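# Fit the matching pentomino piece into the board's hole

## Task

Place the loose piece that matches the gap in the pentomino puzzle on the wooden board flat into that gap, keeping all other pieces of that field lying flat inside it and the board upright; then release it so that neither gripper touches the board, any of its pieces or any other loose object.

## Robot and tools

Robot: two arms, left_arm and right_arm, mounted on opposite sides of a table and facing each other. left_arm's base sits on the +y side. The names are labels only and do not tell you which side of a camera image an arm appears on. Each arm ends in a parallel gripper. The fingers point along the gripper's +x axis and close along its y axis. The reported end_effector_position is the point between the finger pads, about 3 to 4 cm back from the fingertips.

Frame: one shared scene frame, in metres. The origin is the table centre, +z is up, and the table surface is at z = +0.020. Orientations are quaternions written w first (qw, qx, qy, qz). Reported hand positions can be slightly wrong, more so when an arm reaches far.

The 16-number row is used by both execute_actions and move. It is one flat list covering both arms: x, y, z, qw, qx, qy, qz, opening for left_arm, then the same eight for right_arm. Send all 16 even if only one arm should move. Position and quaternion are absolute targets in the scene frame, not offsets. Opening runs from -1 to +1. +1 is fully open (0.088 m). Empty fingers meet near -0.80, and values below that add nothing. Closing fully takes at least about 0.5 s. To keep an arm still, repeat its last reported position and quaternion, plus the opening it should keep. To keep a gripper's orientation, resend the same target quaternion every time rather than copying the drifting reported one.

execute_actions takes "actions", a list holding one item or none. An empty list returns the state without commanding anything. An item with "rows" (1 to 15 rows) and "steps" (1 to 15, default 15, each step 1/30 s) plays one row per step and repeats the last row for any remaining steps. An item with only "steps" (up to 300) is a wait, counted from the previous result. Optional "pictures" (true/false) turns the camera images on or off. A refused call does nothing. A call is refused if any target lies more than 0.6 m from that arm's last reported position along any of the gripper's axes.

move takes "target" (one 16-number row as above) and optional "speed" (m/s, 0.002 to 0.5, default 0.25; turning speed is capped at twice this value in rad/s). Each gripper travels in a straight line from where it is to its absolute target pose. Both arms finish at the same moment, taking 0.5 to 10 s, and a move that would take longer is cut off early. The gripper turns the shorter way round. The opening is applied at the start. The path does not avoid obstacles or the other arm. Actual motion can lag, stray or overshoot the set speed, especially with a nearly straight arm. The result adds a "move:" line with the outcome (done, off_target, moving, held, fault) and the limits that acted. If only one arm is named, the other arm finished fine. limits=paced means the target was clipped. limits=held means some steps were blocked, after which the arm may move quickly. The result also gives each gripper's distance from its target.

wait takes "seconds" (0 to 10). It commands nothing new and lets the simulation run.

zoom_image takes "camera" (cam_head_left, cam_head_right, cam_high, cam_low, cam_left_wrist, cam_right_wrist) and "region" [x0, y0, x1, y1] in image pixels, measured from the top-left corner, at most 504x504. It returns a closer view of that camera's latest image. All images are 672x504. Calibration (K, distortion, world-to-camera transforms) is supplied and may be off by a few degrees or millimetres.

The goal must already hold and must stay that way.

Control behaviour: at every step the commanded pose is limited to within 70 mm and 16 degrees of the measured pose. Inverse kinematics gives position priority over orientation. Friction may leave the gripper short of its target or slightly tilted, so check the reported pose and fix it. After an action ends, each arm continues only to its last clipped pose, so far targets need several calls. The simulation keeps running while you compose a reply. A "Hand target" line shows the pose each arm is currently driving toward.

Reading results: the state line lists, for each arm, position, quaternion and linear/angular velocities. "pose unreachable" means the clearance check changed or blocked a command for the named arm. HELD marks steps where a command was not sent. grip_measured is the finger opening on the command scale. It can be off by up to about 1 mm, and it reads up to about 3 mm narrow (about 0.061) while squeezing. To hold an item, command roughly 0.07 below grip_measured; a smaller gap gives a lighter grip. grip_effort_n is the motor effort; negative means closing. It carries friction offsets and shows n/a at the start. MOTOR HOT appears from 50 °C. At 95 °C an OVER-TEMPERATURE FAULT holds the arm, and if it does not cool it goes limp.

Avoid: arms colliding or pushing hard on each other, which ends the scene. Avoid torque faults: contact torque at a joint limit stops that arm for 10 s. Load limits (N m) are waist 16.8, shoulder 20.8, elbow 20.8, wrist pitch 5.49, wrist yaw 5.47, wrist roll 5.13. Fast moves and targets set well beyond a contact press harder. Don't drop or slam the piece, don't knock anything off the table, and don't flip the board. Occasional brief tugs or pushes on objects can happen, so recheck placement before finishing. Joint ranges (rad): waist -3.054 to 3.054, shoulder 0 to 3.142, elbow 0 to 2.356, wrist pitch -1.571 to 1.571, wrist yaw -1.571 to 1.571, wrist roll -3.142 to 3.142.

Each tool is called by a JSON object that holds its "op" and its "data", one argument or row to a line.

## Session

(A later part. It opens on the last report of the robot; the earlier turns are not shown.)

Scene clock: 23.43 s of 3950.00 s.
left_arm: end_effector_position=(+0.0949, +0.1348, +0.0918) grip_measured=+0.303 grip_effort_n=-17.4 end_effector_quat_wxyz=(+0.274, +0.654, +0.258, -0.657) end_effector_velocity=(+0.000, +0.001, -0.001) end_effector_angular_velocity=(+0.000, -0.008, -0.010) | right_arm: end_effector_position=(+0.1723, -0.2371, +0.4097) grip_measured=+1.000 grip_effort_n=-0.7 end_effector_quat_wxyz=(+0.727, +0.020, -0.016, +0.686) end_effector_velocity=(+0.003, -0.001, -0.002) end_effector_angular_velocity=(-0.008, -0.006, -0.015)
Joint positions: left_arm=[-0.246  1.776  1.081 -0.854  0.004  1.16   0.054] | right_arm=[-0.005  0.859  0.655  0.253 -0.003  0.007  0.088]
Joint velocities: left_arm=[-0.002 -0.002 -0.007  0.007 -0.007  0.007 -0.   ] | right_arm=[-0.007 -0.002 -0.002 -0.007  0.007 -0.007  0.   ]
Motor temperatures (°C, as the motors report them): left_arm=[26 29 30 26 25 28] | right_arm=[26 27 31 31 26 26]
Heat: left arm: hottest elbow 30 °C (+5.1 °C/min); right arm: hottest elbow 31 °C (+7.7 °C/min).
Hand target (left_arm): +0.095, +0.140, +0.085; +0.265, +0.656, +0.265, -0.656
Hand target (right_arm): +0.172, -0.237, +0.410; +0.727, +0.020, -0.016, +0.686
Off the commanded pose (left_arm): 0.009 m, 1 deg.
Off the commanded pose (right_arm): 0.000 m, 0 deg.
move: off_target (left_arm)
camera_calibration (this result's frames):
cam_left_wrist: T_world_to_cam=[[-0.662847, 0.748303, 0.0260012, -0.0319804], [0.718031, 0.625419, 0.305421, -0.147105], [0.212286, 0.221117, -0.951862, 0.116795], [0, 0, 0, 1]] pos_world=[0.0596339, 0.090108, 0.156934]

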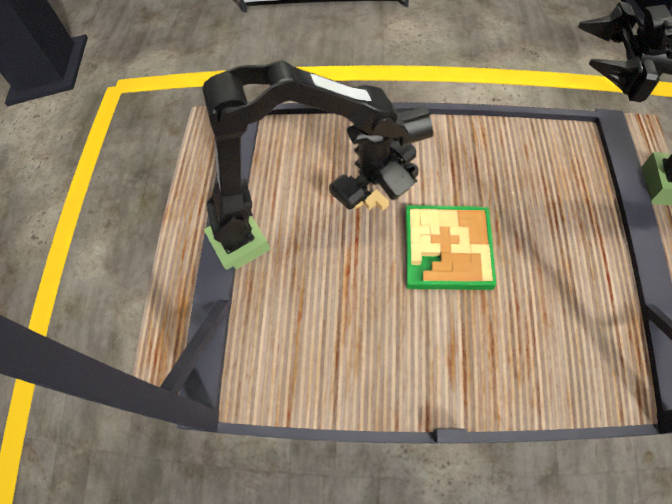

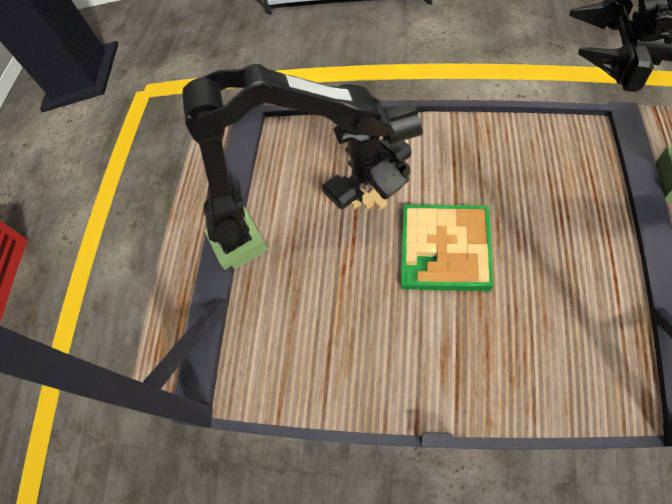

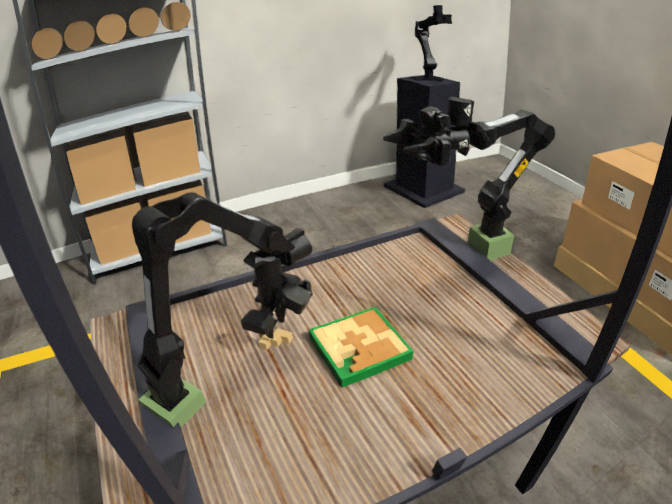

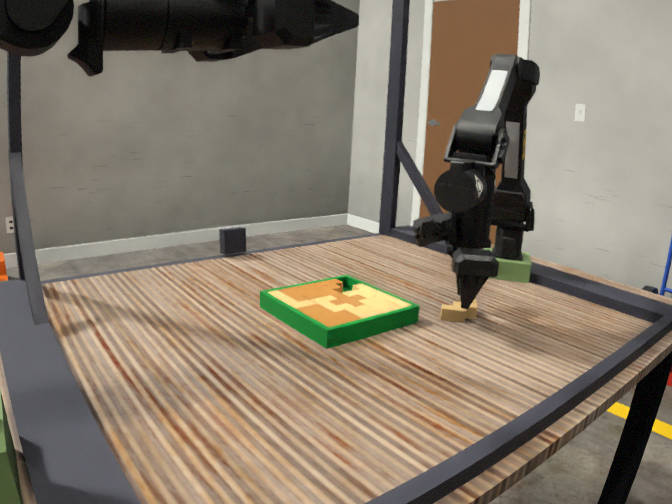

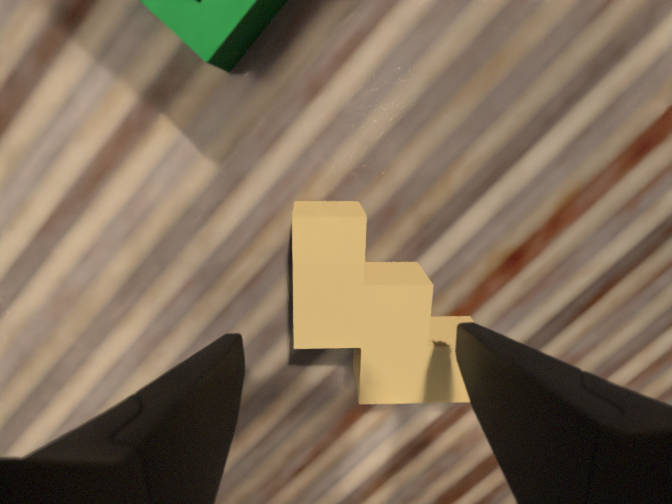

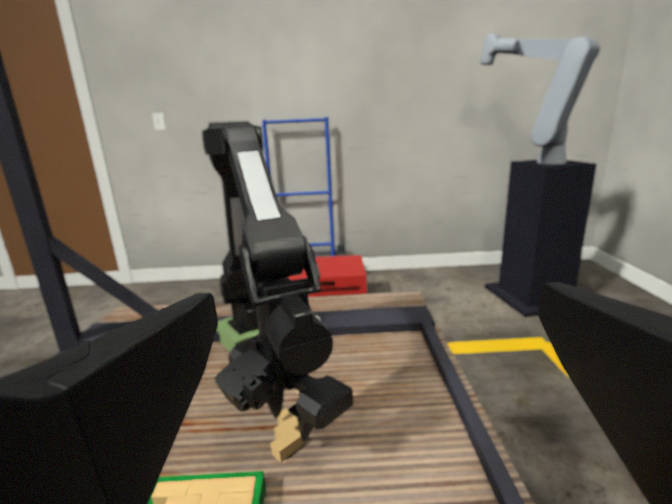

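{"op": "move", "data": {
  "target": [0.090,0.14,0.059,0.265,0.656,0.265,-0.656,0.3,0.172,-0.237,0.41,0.727,0.02,-0.016,0.686,1],
  "speed": 0.04
}}

Scene clock: 27.83 s of 3950.00 s.
left_arm: end_effector_position=(+0.0923, +0.1356, +0.0656) grip_measured=+0.303 grip_effort_n=-17.4 end_effector_quat_wxyz=(+0.272, +0.654, +0.256, -0.658) end_effector_velocity=(-0.004, +0.001, +0.000) end_effector_angular_velocity=(+0.004, +0.009, -0.015) | right_arm: end_effector_position=(+0.1723, -0.2371, +0.4097) grip_measured=+1.000 grip_effort_n=-1.2 end_effector_quat_wxyz=(+0.727, +0.020, -0.016, +0.686) end_effector_velocity=(-0.000, +0.001, -0.003) end_effector_angular_velocity=(-0.013, -0.007, +0.005)
Joint positions: left_arm=[-0.253  1.82   1.019 -0.747  0.004  1.158  0.054] | right_arm=[-0.005  0.859  0.655  0.253 -0.003  0.007  0.088]
Joint velocities: left_arm=[-0.007 -0.002 -0.002 -0.007  0.007  0.007 -0.   ] | right_arm=[-0.002  0.002 -0.002 -0.007 -0.007 -0.007  0.   ]
Motor temperatures (°C, as the motors report them): left_arm=[26 29 30 26 25 28] | right_arm=[26 27 31 31 26 26]
Heat: left arm: hottest elbow 30 °C (+4.3 °C/min); right arm: hottest elbow 31 °C (+6.5 °C/min).
Hand target (left_arm): +0.090, +0.140, +0.059; +0.265, +0.656, +0.265, -0.656
Hand target (right_arm): +0.172, -0.237, +0.410; +0.727, +0.020, -0.016, +0.686
Off the commanded pose (left_arm): 0.008 m, 1 deg.
Off the commanded pose (right_arm): 0.000 m, 0 deg.
After step 90, 0.23 s passed at rest.
move: done
camera_calibration (this result's frames):
cam_left_wrist: T_world_to_cam=[[-0.658836, 0.751824, 0.02638, -0.0345559], [0.721414, 0.621468, 0.305513, -0.137494], [0.213297, 0.220314, -0.951822, 0.0922641], [0, 0, 0, 1]] pos_world=[0.0567438, 0.0911011, 0.130737]

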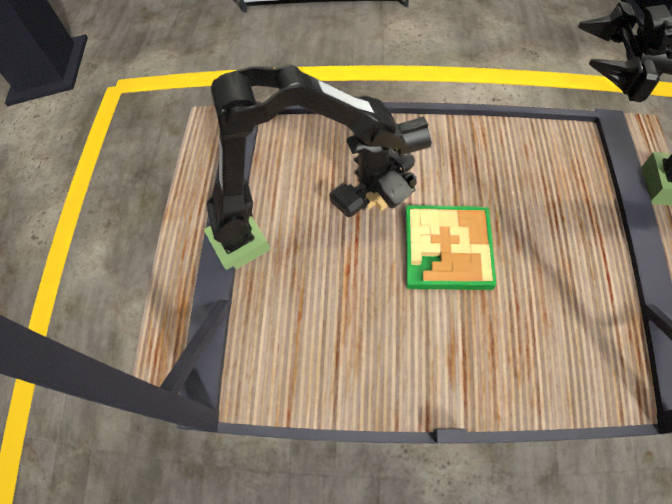

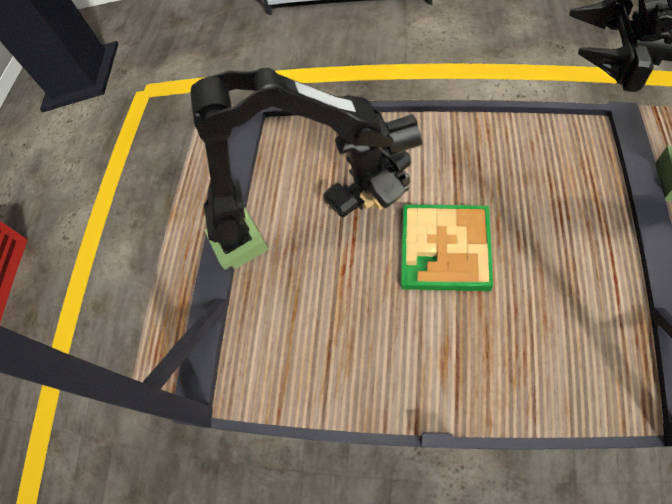

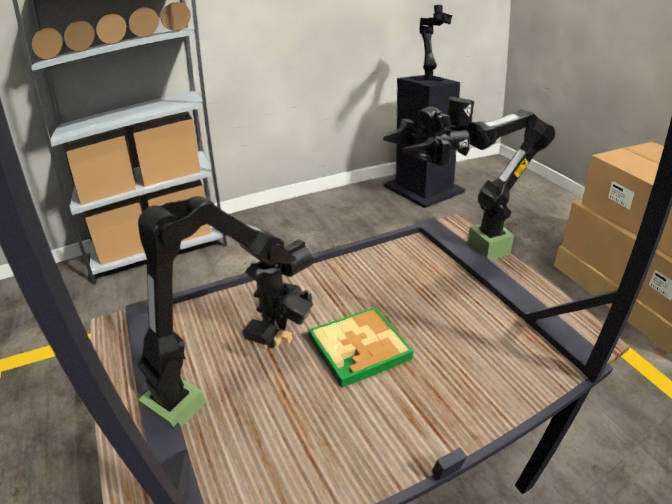

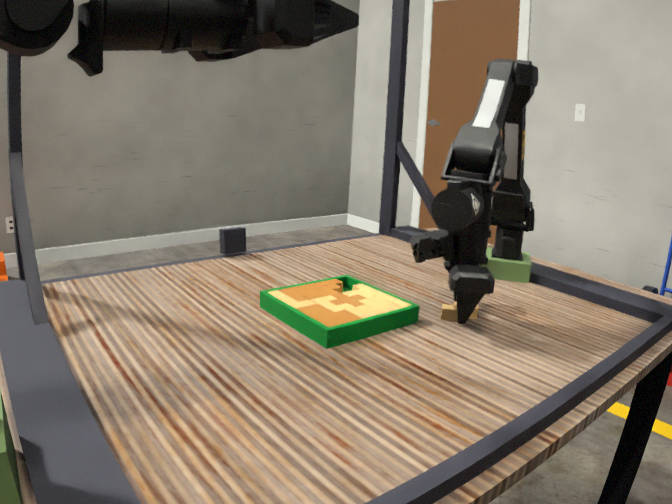

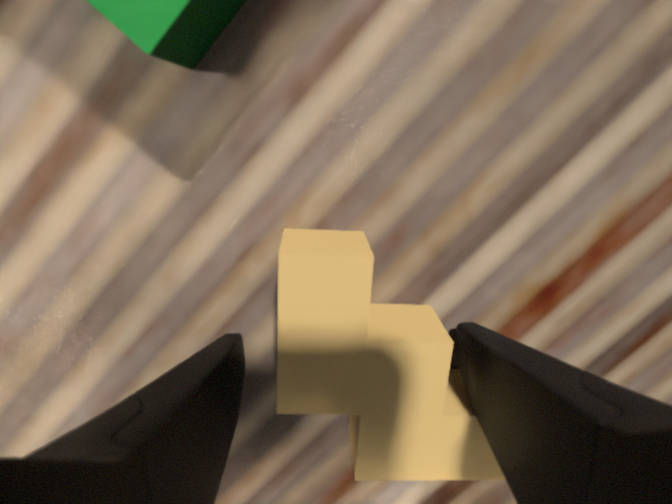

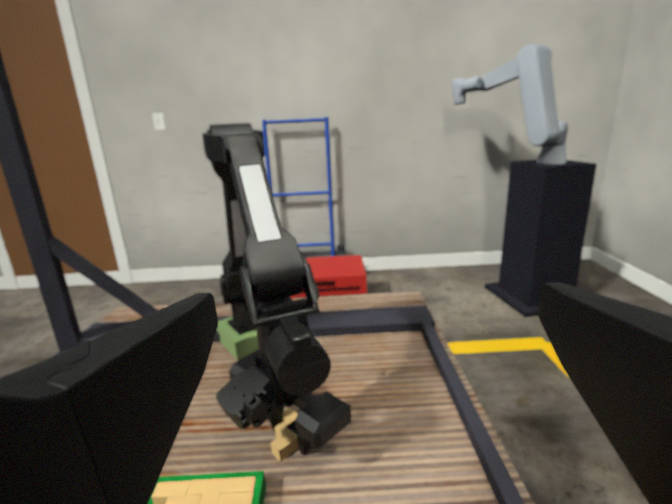

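{"op": "move", "data": {
  "target": [0.091,0.137,0.068,0.265,0.656,0.265,-0.656,-0.15,0.172,-0.237,0.41,0.727,0.02,-0.016,0.686,1]
}}

{"op": "move", "data": {
  "target": [0.08,0.13,0.125,0.265,0.656,0.265,-0.656,-0.15,0.172,-0.237,0.41,0.727,0.02,-0.016,0.686,1],
  "speed": 0.1
}}

{"op": "move", "data": {
  "target": [-0.064,0.036,0.105,0.5,0.5,0.5,-0.5,-0.15,0.172,-0.237,0.41,0.727,0.02,-0.016,0.686,1],
  "speed": 0.15
}}

Scene clock: 33.17 s of 3950.00 s.
left_arm: end_effector_position=(+0.0909, +0.1392, +0.0674) grip_measured=-0.070 grip_effort_n=-83.5 end_effector_quat_wxyz=(+0.264, +0.654, +0.264, -0.657) end_effector_velocity=(+0.000, +0.001, +0.001) end_effector_angular_velocity=(+0.005, -0.006, +0.005) | right_arm: end_effector_position=(+0.1723, -0.2371, +0.4097) grip_measured=+1.000 grip_effort_n=-1.2 end_effector_quat_wxyz=(+0.727, +0.020, -0.016, +0.686) end_effector_velocity=(-0.002, -0.000, -0.004) end_effector_angular_velocity=(-0.013, -0.007, +0.009)
Joint positions: left_arm=[-0.254  1.821  1.028 -0.778  0.004  1.158  0.036] | right_arm=[-0.005  0.859  0.655  0.253 -0.003  0.007  0.088]
Joint velocities: left_arm=[-0.002 -0.002  0.002 -0.007 -0.007 -0.007 -0.   ] | right_arm=[ 0.002 -0.002 -0.007 -0.007 -0.007 -0.007  0.   ]
Motor temperatures (°C, as the motors report them): left_arm=[26 29 30 26 25 28] | right_arm=[26 27 32 32 26 26]
Heat: left arm: hottest elbow 30 °C (+3.6 °C/min); right arm: hottest elbow 32 °C (+7.2 °C/min).
Hand target (left_arm): +0.091, +0.137, +0.068; +0.265, +0.656, +0.265, -0.656
Hand target (right_arm): +0.172, -0.237, +0.410; +0.727, +0.020, -0.016, +0.686
Off the commanded pose (left_arm): 0.002 m, 0 deg.
Off the commanded pose (right_arm): 0.000 m, 0 deg.
After step 90, 1.63 s passed at rest.
move: done
camera_calibration (this result's frames):
cam_left_wrist: T_world_to_cam=[[-0.658543, 0.751028, 0.0477347, -0.0395221], [0.723863, 0.614826, 0.313067, -0.138984], [0.205774, 0.240722, -0.948531, 0.091051], [0, 0, 0, 1]] pos_world=[0.0558424, 0.0932151, 0.131763]

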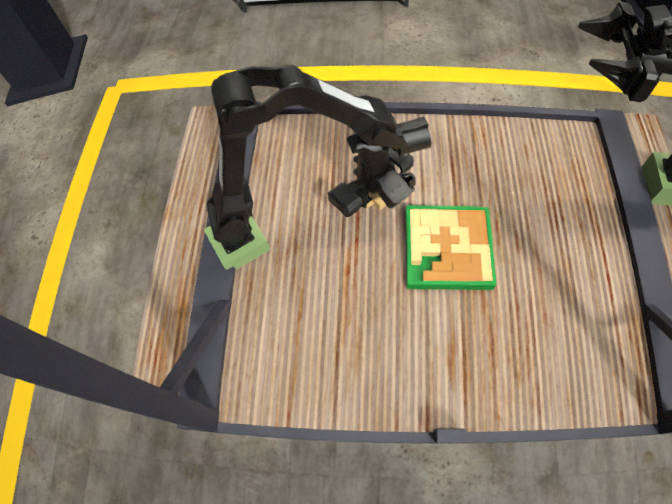

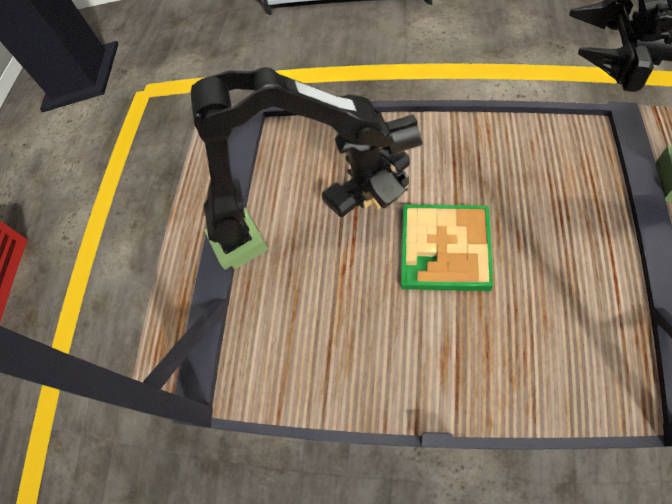

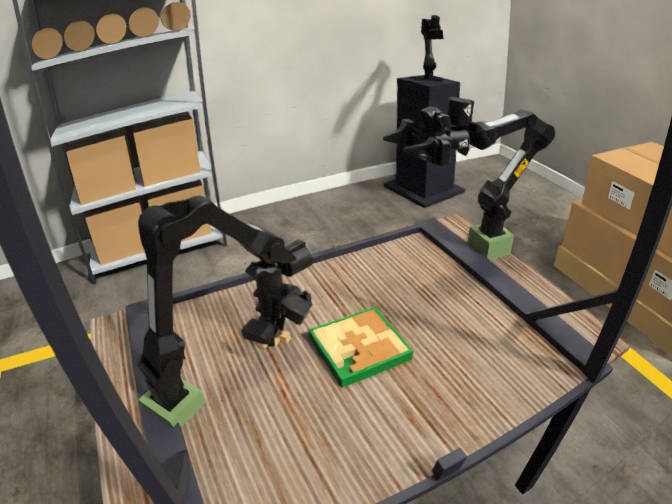

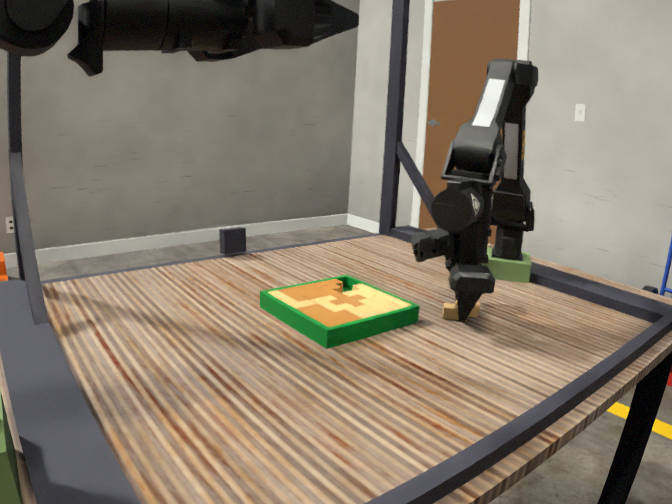

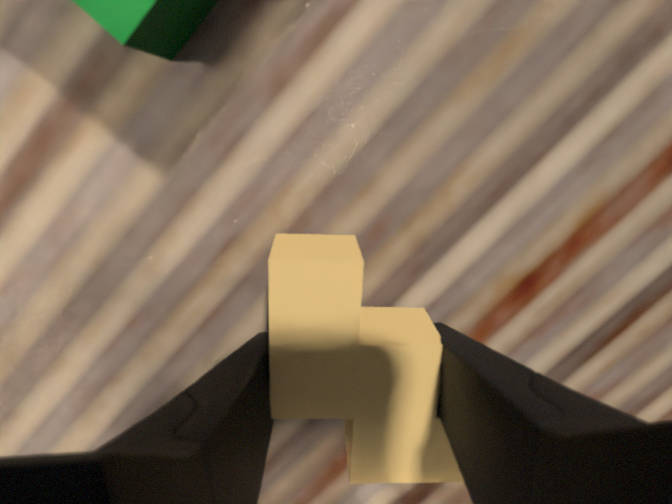

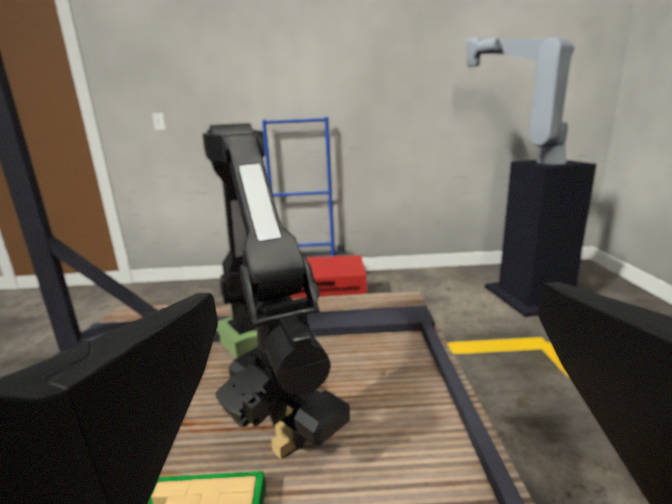

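Scene clock: 34.20 s of 3950.00 s.
left_arm: end_effector_position=(+0.0798, +0.1333, +0.1197) grip_measured=-0.070 grip_effort_n=-83.5 end_effector_quat_wxyz=(+0.259, +0.655, +0.270, -0.657) end_effector_velocity=(+0.001, -0.000, +0.002) end_effector_angular_velocity=(+0.004, -0.022, -0.000) | right_arm: end_effector_position=(+0.1723, -0.2371, +0.4097) grip_measured=+1.000 grip_effort_n=-1.2 end_effector_quat_wxyz=(+0.727, +0.020, -0.016, +0.686) end_effector_velocity=(-0.000, -0.000, -0.002) end_effector_angular_velocity=(-0.008, -0.007, +0.005)
Joint positions: left_arm=[-0.295  1.751  1.172 -1.007  0.004  1.116  0.036] | right_arm=[-0.005  0.859  0.655  0.253 -0.003  0.007  0.088]
Joint velocities: left_arm=[-0.007 -0.002  0.007 -0.007 -0.022 -0.007 -0.   ] | right_arm=[-0.002 -0.002 -0.002 -0.007 -0.007 -0.007  0.   ]
Motor temperatures (°C, as the motors report them): left_arm=[26 29 30 26 25 28] | right_arm=[26 27 32 32 26 26]
Heat: left arm: hottest elbow 30 °C (+3.5 °C/min); right arm: hottest elbow 32 °C (+7.0 °C/min).
Hand target (left_arm): +0.080, +0.130, +0.125; +0.265, +0.655, +0.265, -0.656
Hand target (right_arm): +0.172, -0.237, +0.410; +0.727, +0.020, -0.016, +0.686
Off the commanded pose (left_arm): 0.006 m, 1 deg.
Off the commanded pose (right_arm): 0.000 m, 0 deg.
move: done
camera_calibration (this result's frames):
cam_left_wrist: T_world_to_cam=[[-0.658857, 0.74972, 0.0618612, -0.0464236], [0.724882, 0.610735, 0.318667, -0.143962], [0.20113, 0.254798, -0.945846, 0.142589], [0, 0, 0, 1]] pos_world=[0.0450897, 0.0863957, 0.183615]

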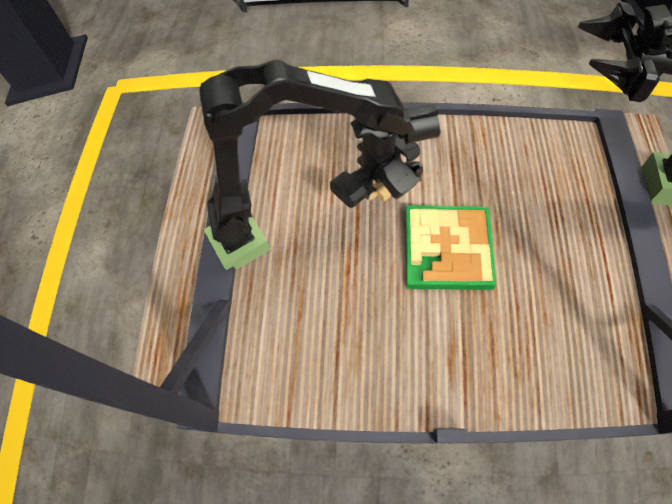

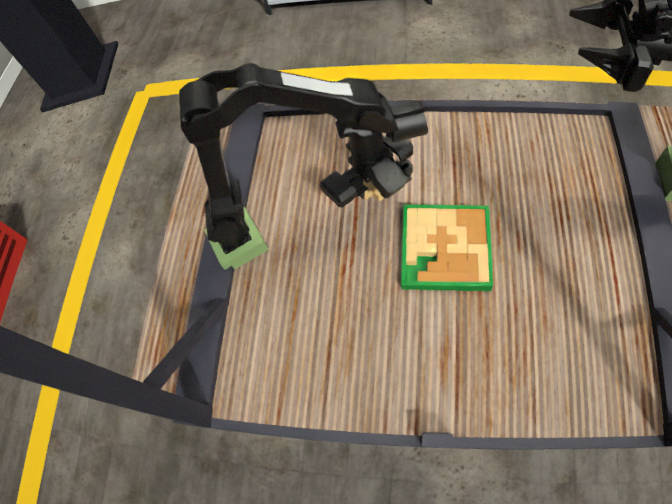

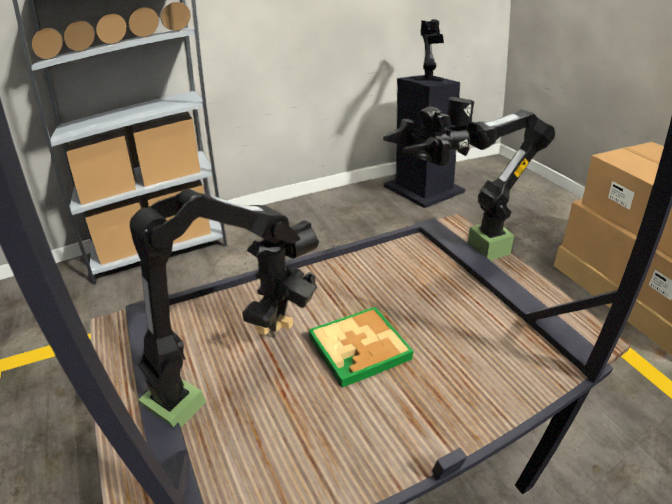

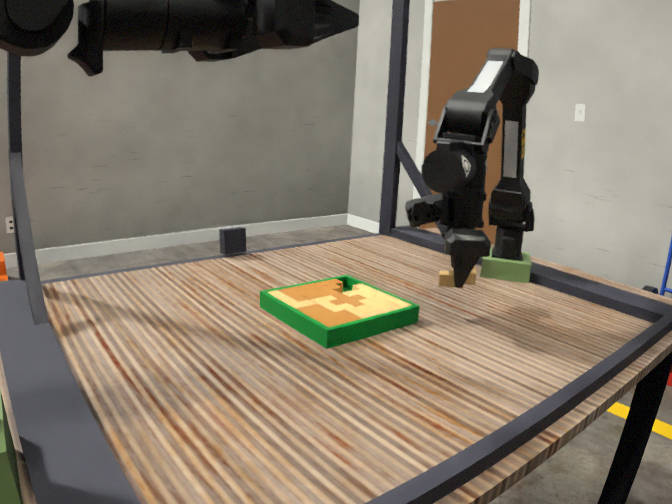

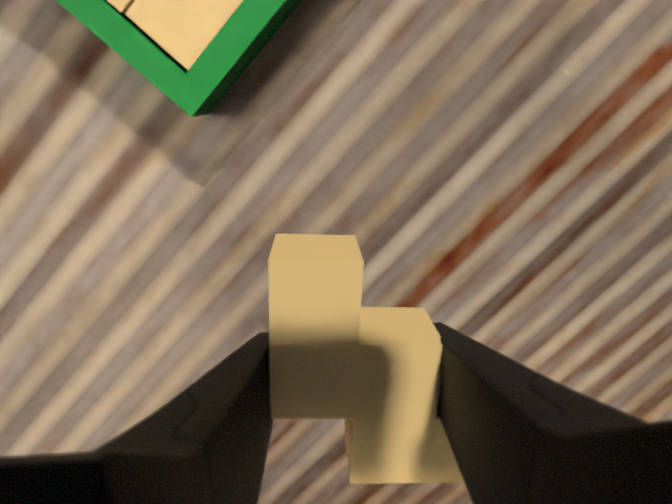

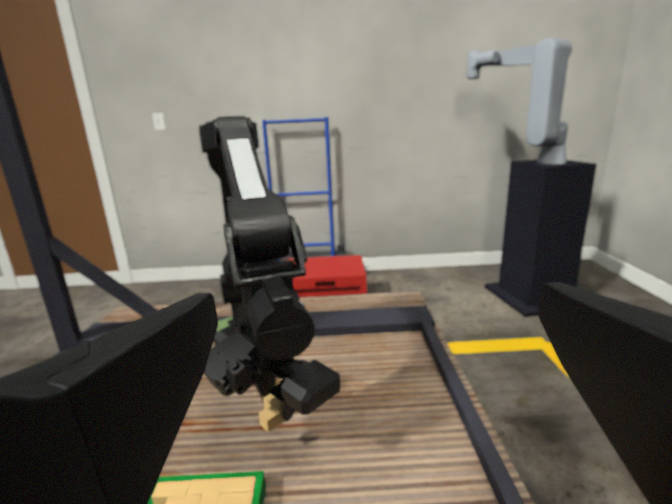

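Scene clock: 37.33 s of 3950.00 s.
left_arm: end_effector_position=(-0.0633, +0.0384, +0.1092) grip_measured=-0.070 grip_effort_n=-83.5 end_effector_quat_wxyz=(+0.500, +0.497, +0.498, -0.505) end_effector_velocity=(-0.000, -0.002, +0.002) end_effector_angular_velocity=(-0.001, +0.008, +0.024) | right_arm: end_effector_position=(+0.1723, -0.2371, +0.4097) grip_measured=+1.000 grip_effort_n=-1.6 end_effector_quat_wxyz=(+0.727, +0.020, -0.016, +0.686) end_effector_velocity=(-0.000, -0.001, -0.001) end_effector_angular_velocity=(-0.003, -0.008, +0.005)
Joint positions: left_arm=[-0.738  2.047  1.528 -1.042  0.004 -0.127  0.036] | right_arm=[-0.005  0.859  0.655  0.253 -0.003  0.007  0.088]
Joint velocities: left_arm=[ 0.002  0.002  0.012 -0.007  0.007 -0.022  0.   ] | right_arm=[-0.002 -0.007 -0.002 -0.007 -0.007 -0.007  0.   ]
Motor temperatures (°C, as the motors report them): left_arm=[26 30 30 26 25 28] | right_arm=[26 27 32 32 26 26]
Heat: left arm: hottest shoulder 30 °C (+3.2 °C/min); right arm: hottest elbow 32 °C (+6.4 °C/min).
Hand target (left_arm): -0.065, +0.037, +0.106; +0.499, +0.499, +0.501, -0.501
Hand target (right_arm): +0.172, -0.237, +0.410; +0.727, +0.020, -0.016, +0.686
Off the commanded pose (left_arm): 0.005 m, 1 deg.
Off the commanded pose (right_arm): 0.000 m, 0 deg.
move: done
camera_calibration (this result's frames):
cam_left_wrist: T_world_to_cam=[[-0.99747, 0.0500323, 0.0505036, -0.0621661], [0.063197, 0.949407, 0.307623, -0.0326303], [-0.0325574, 0.310036, -0.950167, 0.169101], [0, 0, 0, 1]] pos_world=[-0.0544412, -0.0183375, 0.173851]

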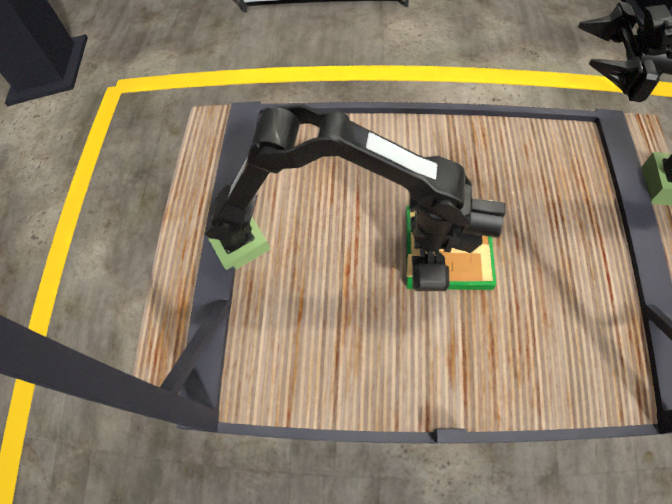

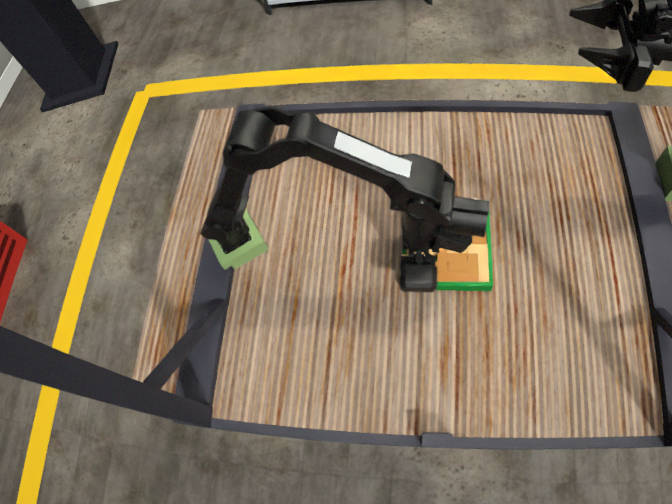

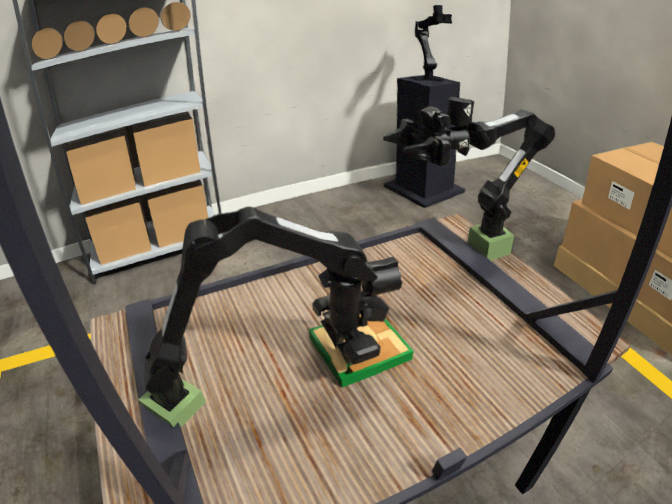

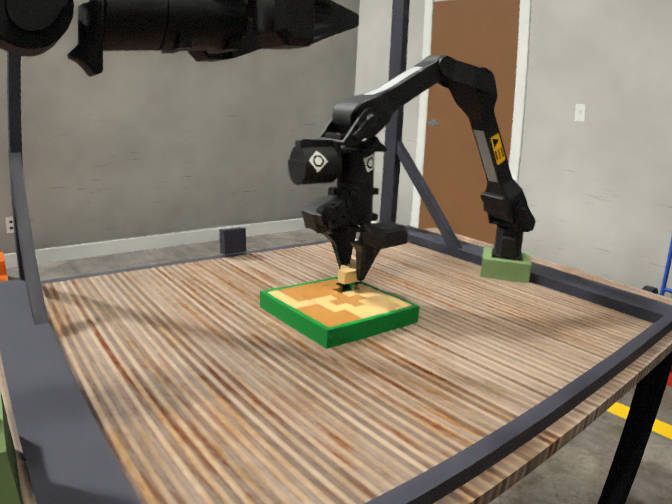

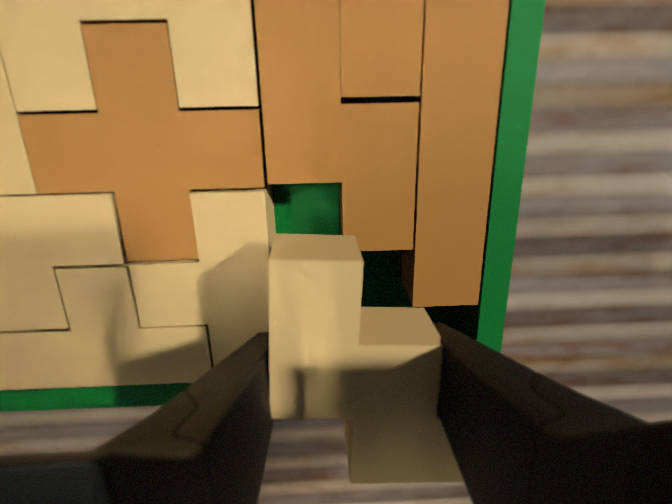

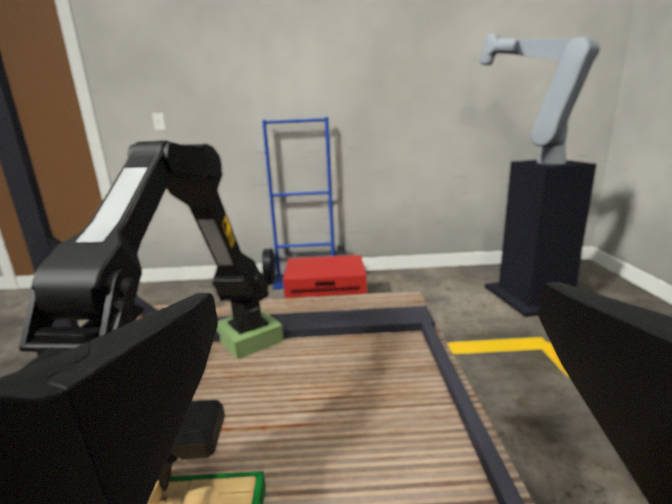

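{"op": "move", "data": {
  "target": [-0.059,0.026,0.098,0.509,0.491,0.509,-0.491,-0.15,0.172,-0.237,0.41,0.727,0.02,-0.016,0.686,1],
  "speed": 0.03
}}

Scene clock: 40.83 s of 3950.00 s.
left_arm: end_effector_position=(-0.0609, +0.0285, +0.1020) grip_measured=-0.070 grip_effort_n=-83.5 end_effector_quat_wxyz=(+0.506, +0.491, +0.506, -0.496) end_effector_velocity=(+0.002, -0.004, +0.001) end_effector_angular_velocity=(-0.015, -0.020, +0.020) | right_arm: end_effector_position=(+0.1723, -0.2371, +0.4097) grip_measured=+1.000 grip_effort_n=-0.7 end_effector_quat_wxyz=(+0.727, +0.020, -0.016, +0.686) end_effector_velocity=(+0.002, -0.000, -0.005) end_effector_angular_velocity=(-0.021, +0.009, -0.009)
Joint positions: left_arm=[-0.729  2.094  1.569 -1.041  0.004 -0.148  0.036] | right_arm=[-0.005  0.859  0.655  0.253 -0.003  0.007  0.088]
Joint velocities: left_arm=[-0.002  0.002  0.007  0.007 -0.022 -0.022 -0.   ] | right_arm=[-0.002 -0.002 -0.002 -0.022  0.007  0.007  0.   ]
Motor temperatures (°C, as the motors report them): left_arm=[26 30 31 26 25 28] | right_arm=[26 27 32 33 26 26]
Heat: left arm: hottest elbow 31 °C (+4.4 °C/min); right arm: hottest wrist pitch 33 °C (+7.3 °C/min).
Hand target (left_arm): -0.059, +0.026, +0.098; +0.509, +0.491, +0.509, -0.491
Hand target (right_arm): +0.172, -0.237, +0.410; +0.727, +0.020, -0.016, +0.686
Off the commanded pose (left_arm): 0.005 m, 1 deg.
Off the commanded pose (right_arm): 0.000 m, 0 deg.
move: done
camera_calibration (this result's frames):
cam_left_wrist: T_world_to_cam=[[-0.998533, 0.0201202, 0.0502671, -0.0581556], [0.034824, 0.949545, 0.311693, -0.0233402], [-0.0414595, 0.312986, -0.948852, 0.164647], [0, 0, 0, 1]] pos_world=[-0.0504314, -0.0281994, 0.166424]

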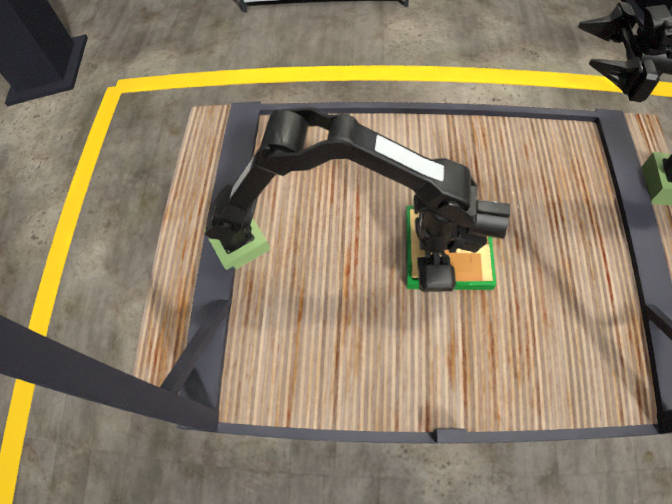

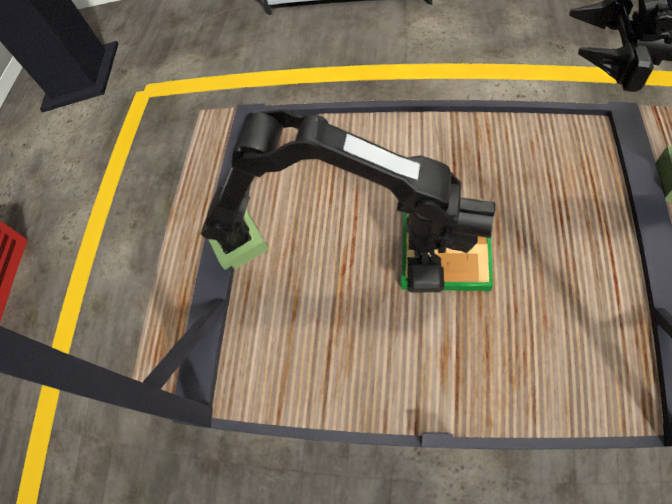

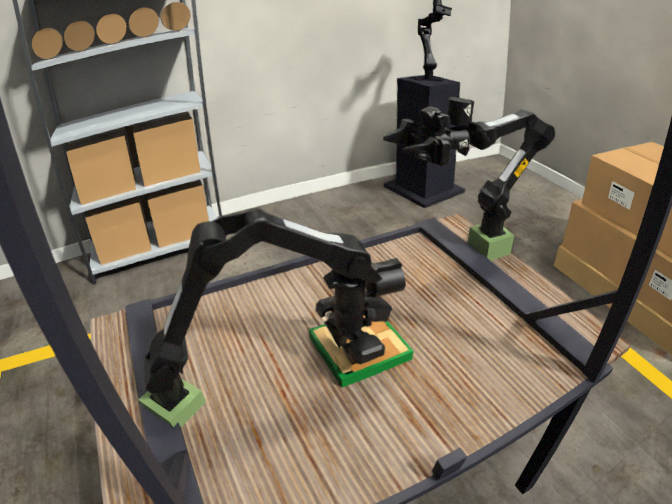

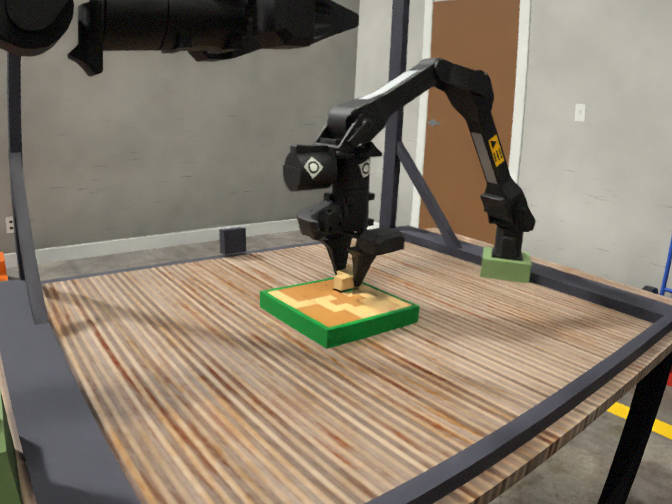

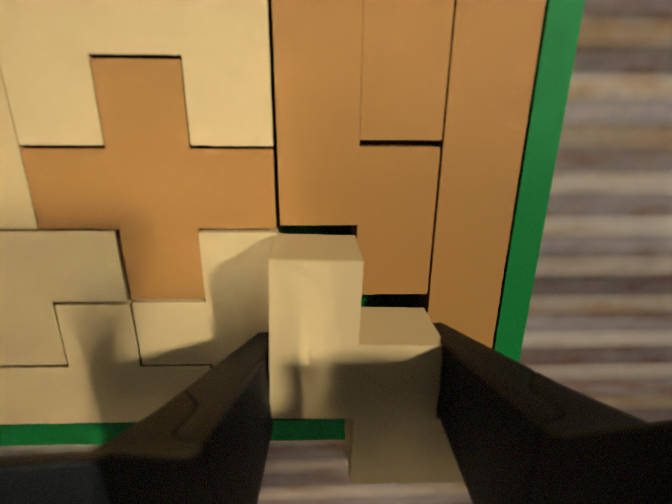

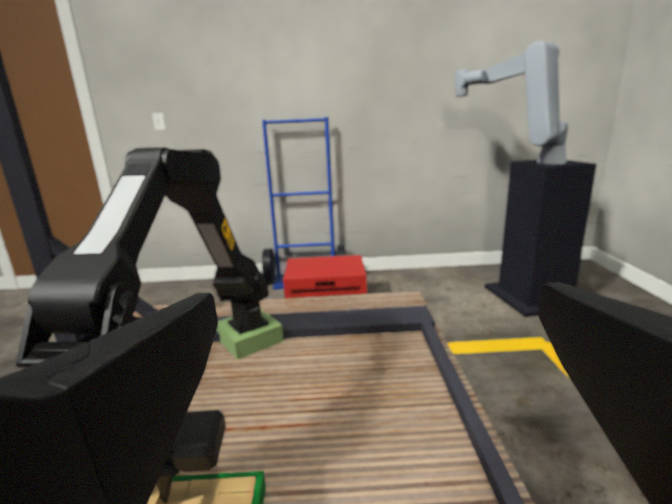

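{"op": "move", "data": {
  "target": [-0.061,0.029,0.091,0.509,0.491,0.509,-0.491,-0.15,0.172,-0.237,0.41,0.727,0.02,-0.016,0.686,1],
  "speed": 0.02
}}

Scene clock: 42.90 s of 3950.00 s.
left_arm: end_effector_position=(-0.0613, +0.0252, +0.0995) grip_measured=-0.070 grip_effort_n=-83.5 end_effector_quat_wxyz=(+0.512, +0.485, +0.504, -0.499) end_effector_velocity=(+0.000, +0.002, +0.000) end_effector_angular_velocity=(+0.006, -0.008, +0.005) | right_arm: end_effector_position=(+0.1723, -0.2371, +0.4097) grip_measured=+1.000 grip_effort_n=-0.7 end_effector_quat_wxyz=(+0.727, +0.020, -0.016, +0.686) end_effector_velocity=(-0.000, +0.001, -0.001) end_effector_angular_velocity=(-0.008, -0.007, +0.005)
Joint positions: left_arm=[-0.729  2.095  1.56  -1.013  0.004 -0.154  0.036] | right_arm=[-0.005  0.859  0.655  0.253 -0.003  0.007  0.088]
Joint velocities: left_arm=[-0.002 -0.002 -0.002 -0.007 -0.007 -0.007 -0.   ] | right_arm=[-0.002  0.002  0.002 -0.007 -0.007 -0.007  0.   ]
Motor temperatures (°C, as the motors report them): left_arm=[26 30 31 26 25 28] | right_arm=[26 27 33 33 26 26]
Heat: left arm: hottest elbow 31 °C (+4.2 °C/min); right arm: hottest elbow 33 °C (+7.0 °C/min).
Hand target (left_arm): -0.061, +0.029, +0.091; +0.509, +0.491, +0.509, -0.491
Hand target (right_arm): +0.172, -0.237, +0.410; +0.727, +0.020, -0.016, +0.686
Off the commanded pose (left_arm): 0.009 m, 1 deg.
Off the commanded pose (right_arm): 0.000 m, 0 deg.
move: off_target (left_arm)
camera_calibration (this result's frames):
cam_left_wrist: T_world_to_cam=[[-0.998519, 0.0153171, 0.0522118, -0.0584473], [0.0300611, 0.955116, 0.294703, -0.0181276], [-0.0453543, 0.295836, -0.954161, 0.164082], [0, 0, 0, 1]] pos_world=[-0.050374, -0.0303321, 0.164955]

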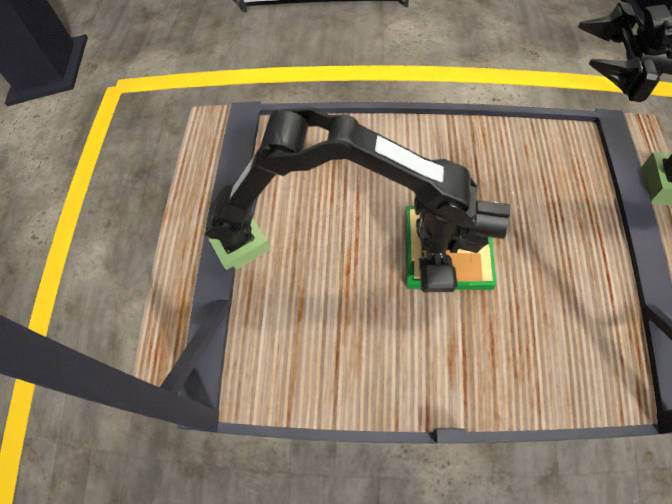

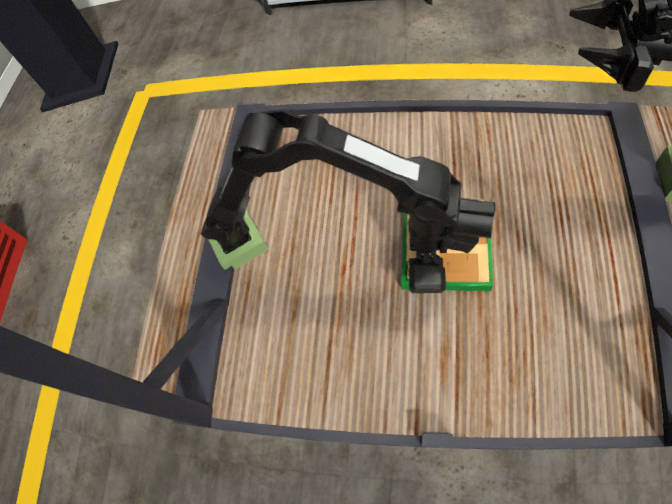

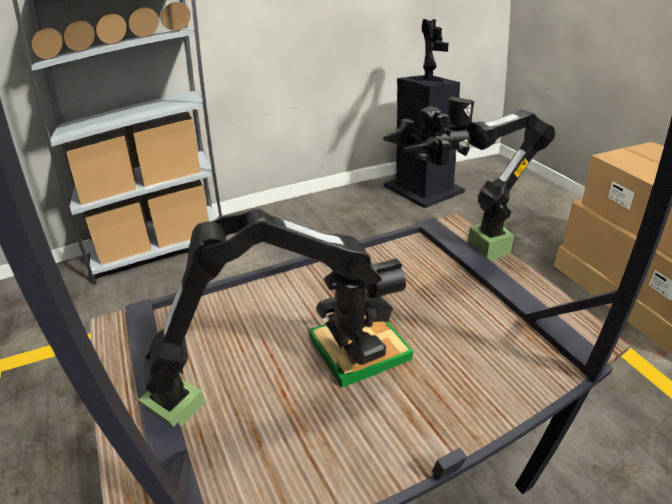

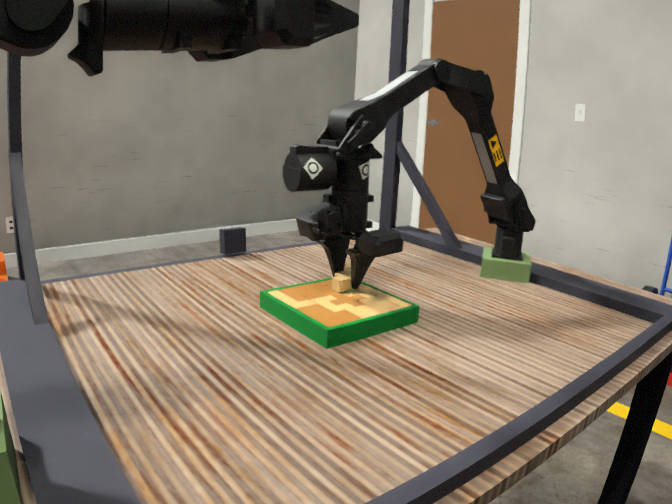

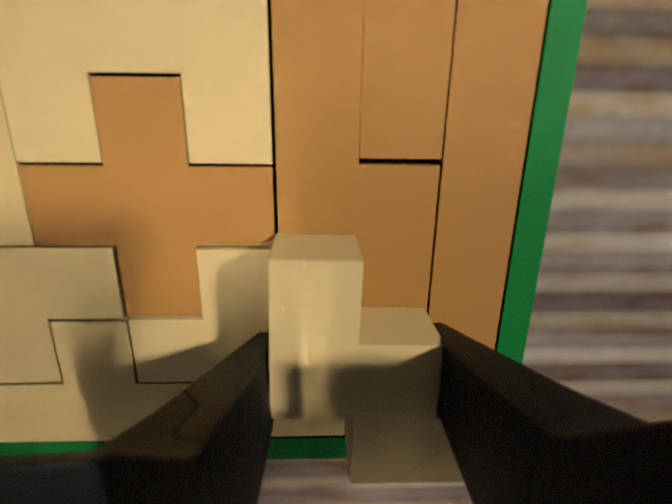

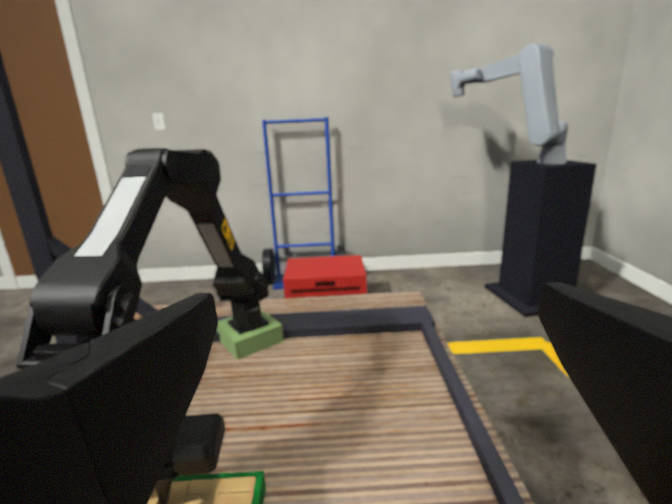

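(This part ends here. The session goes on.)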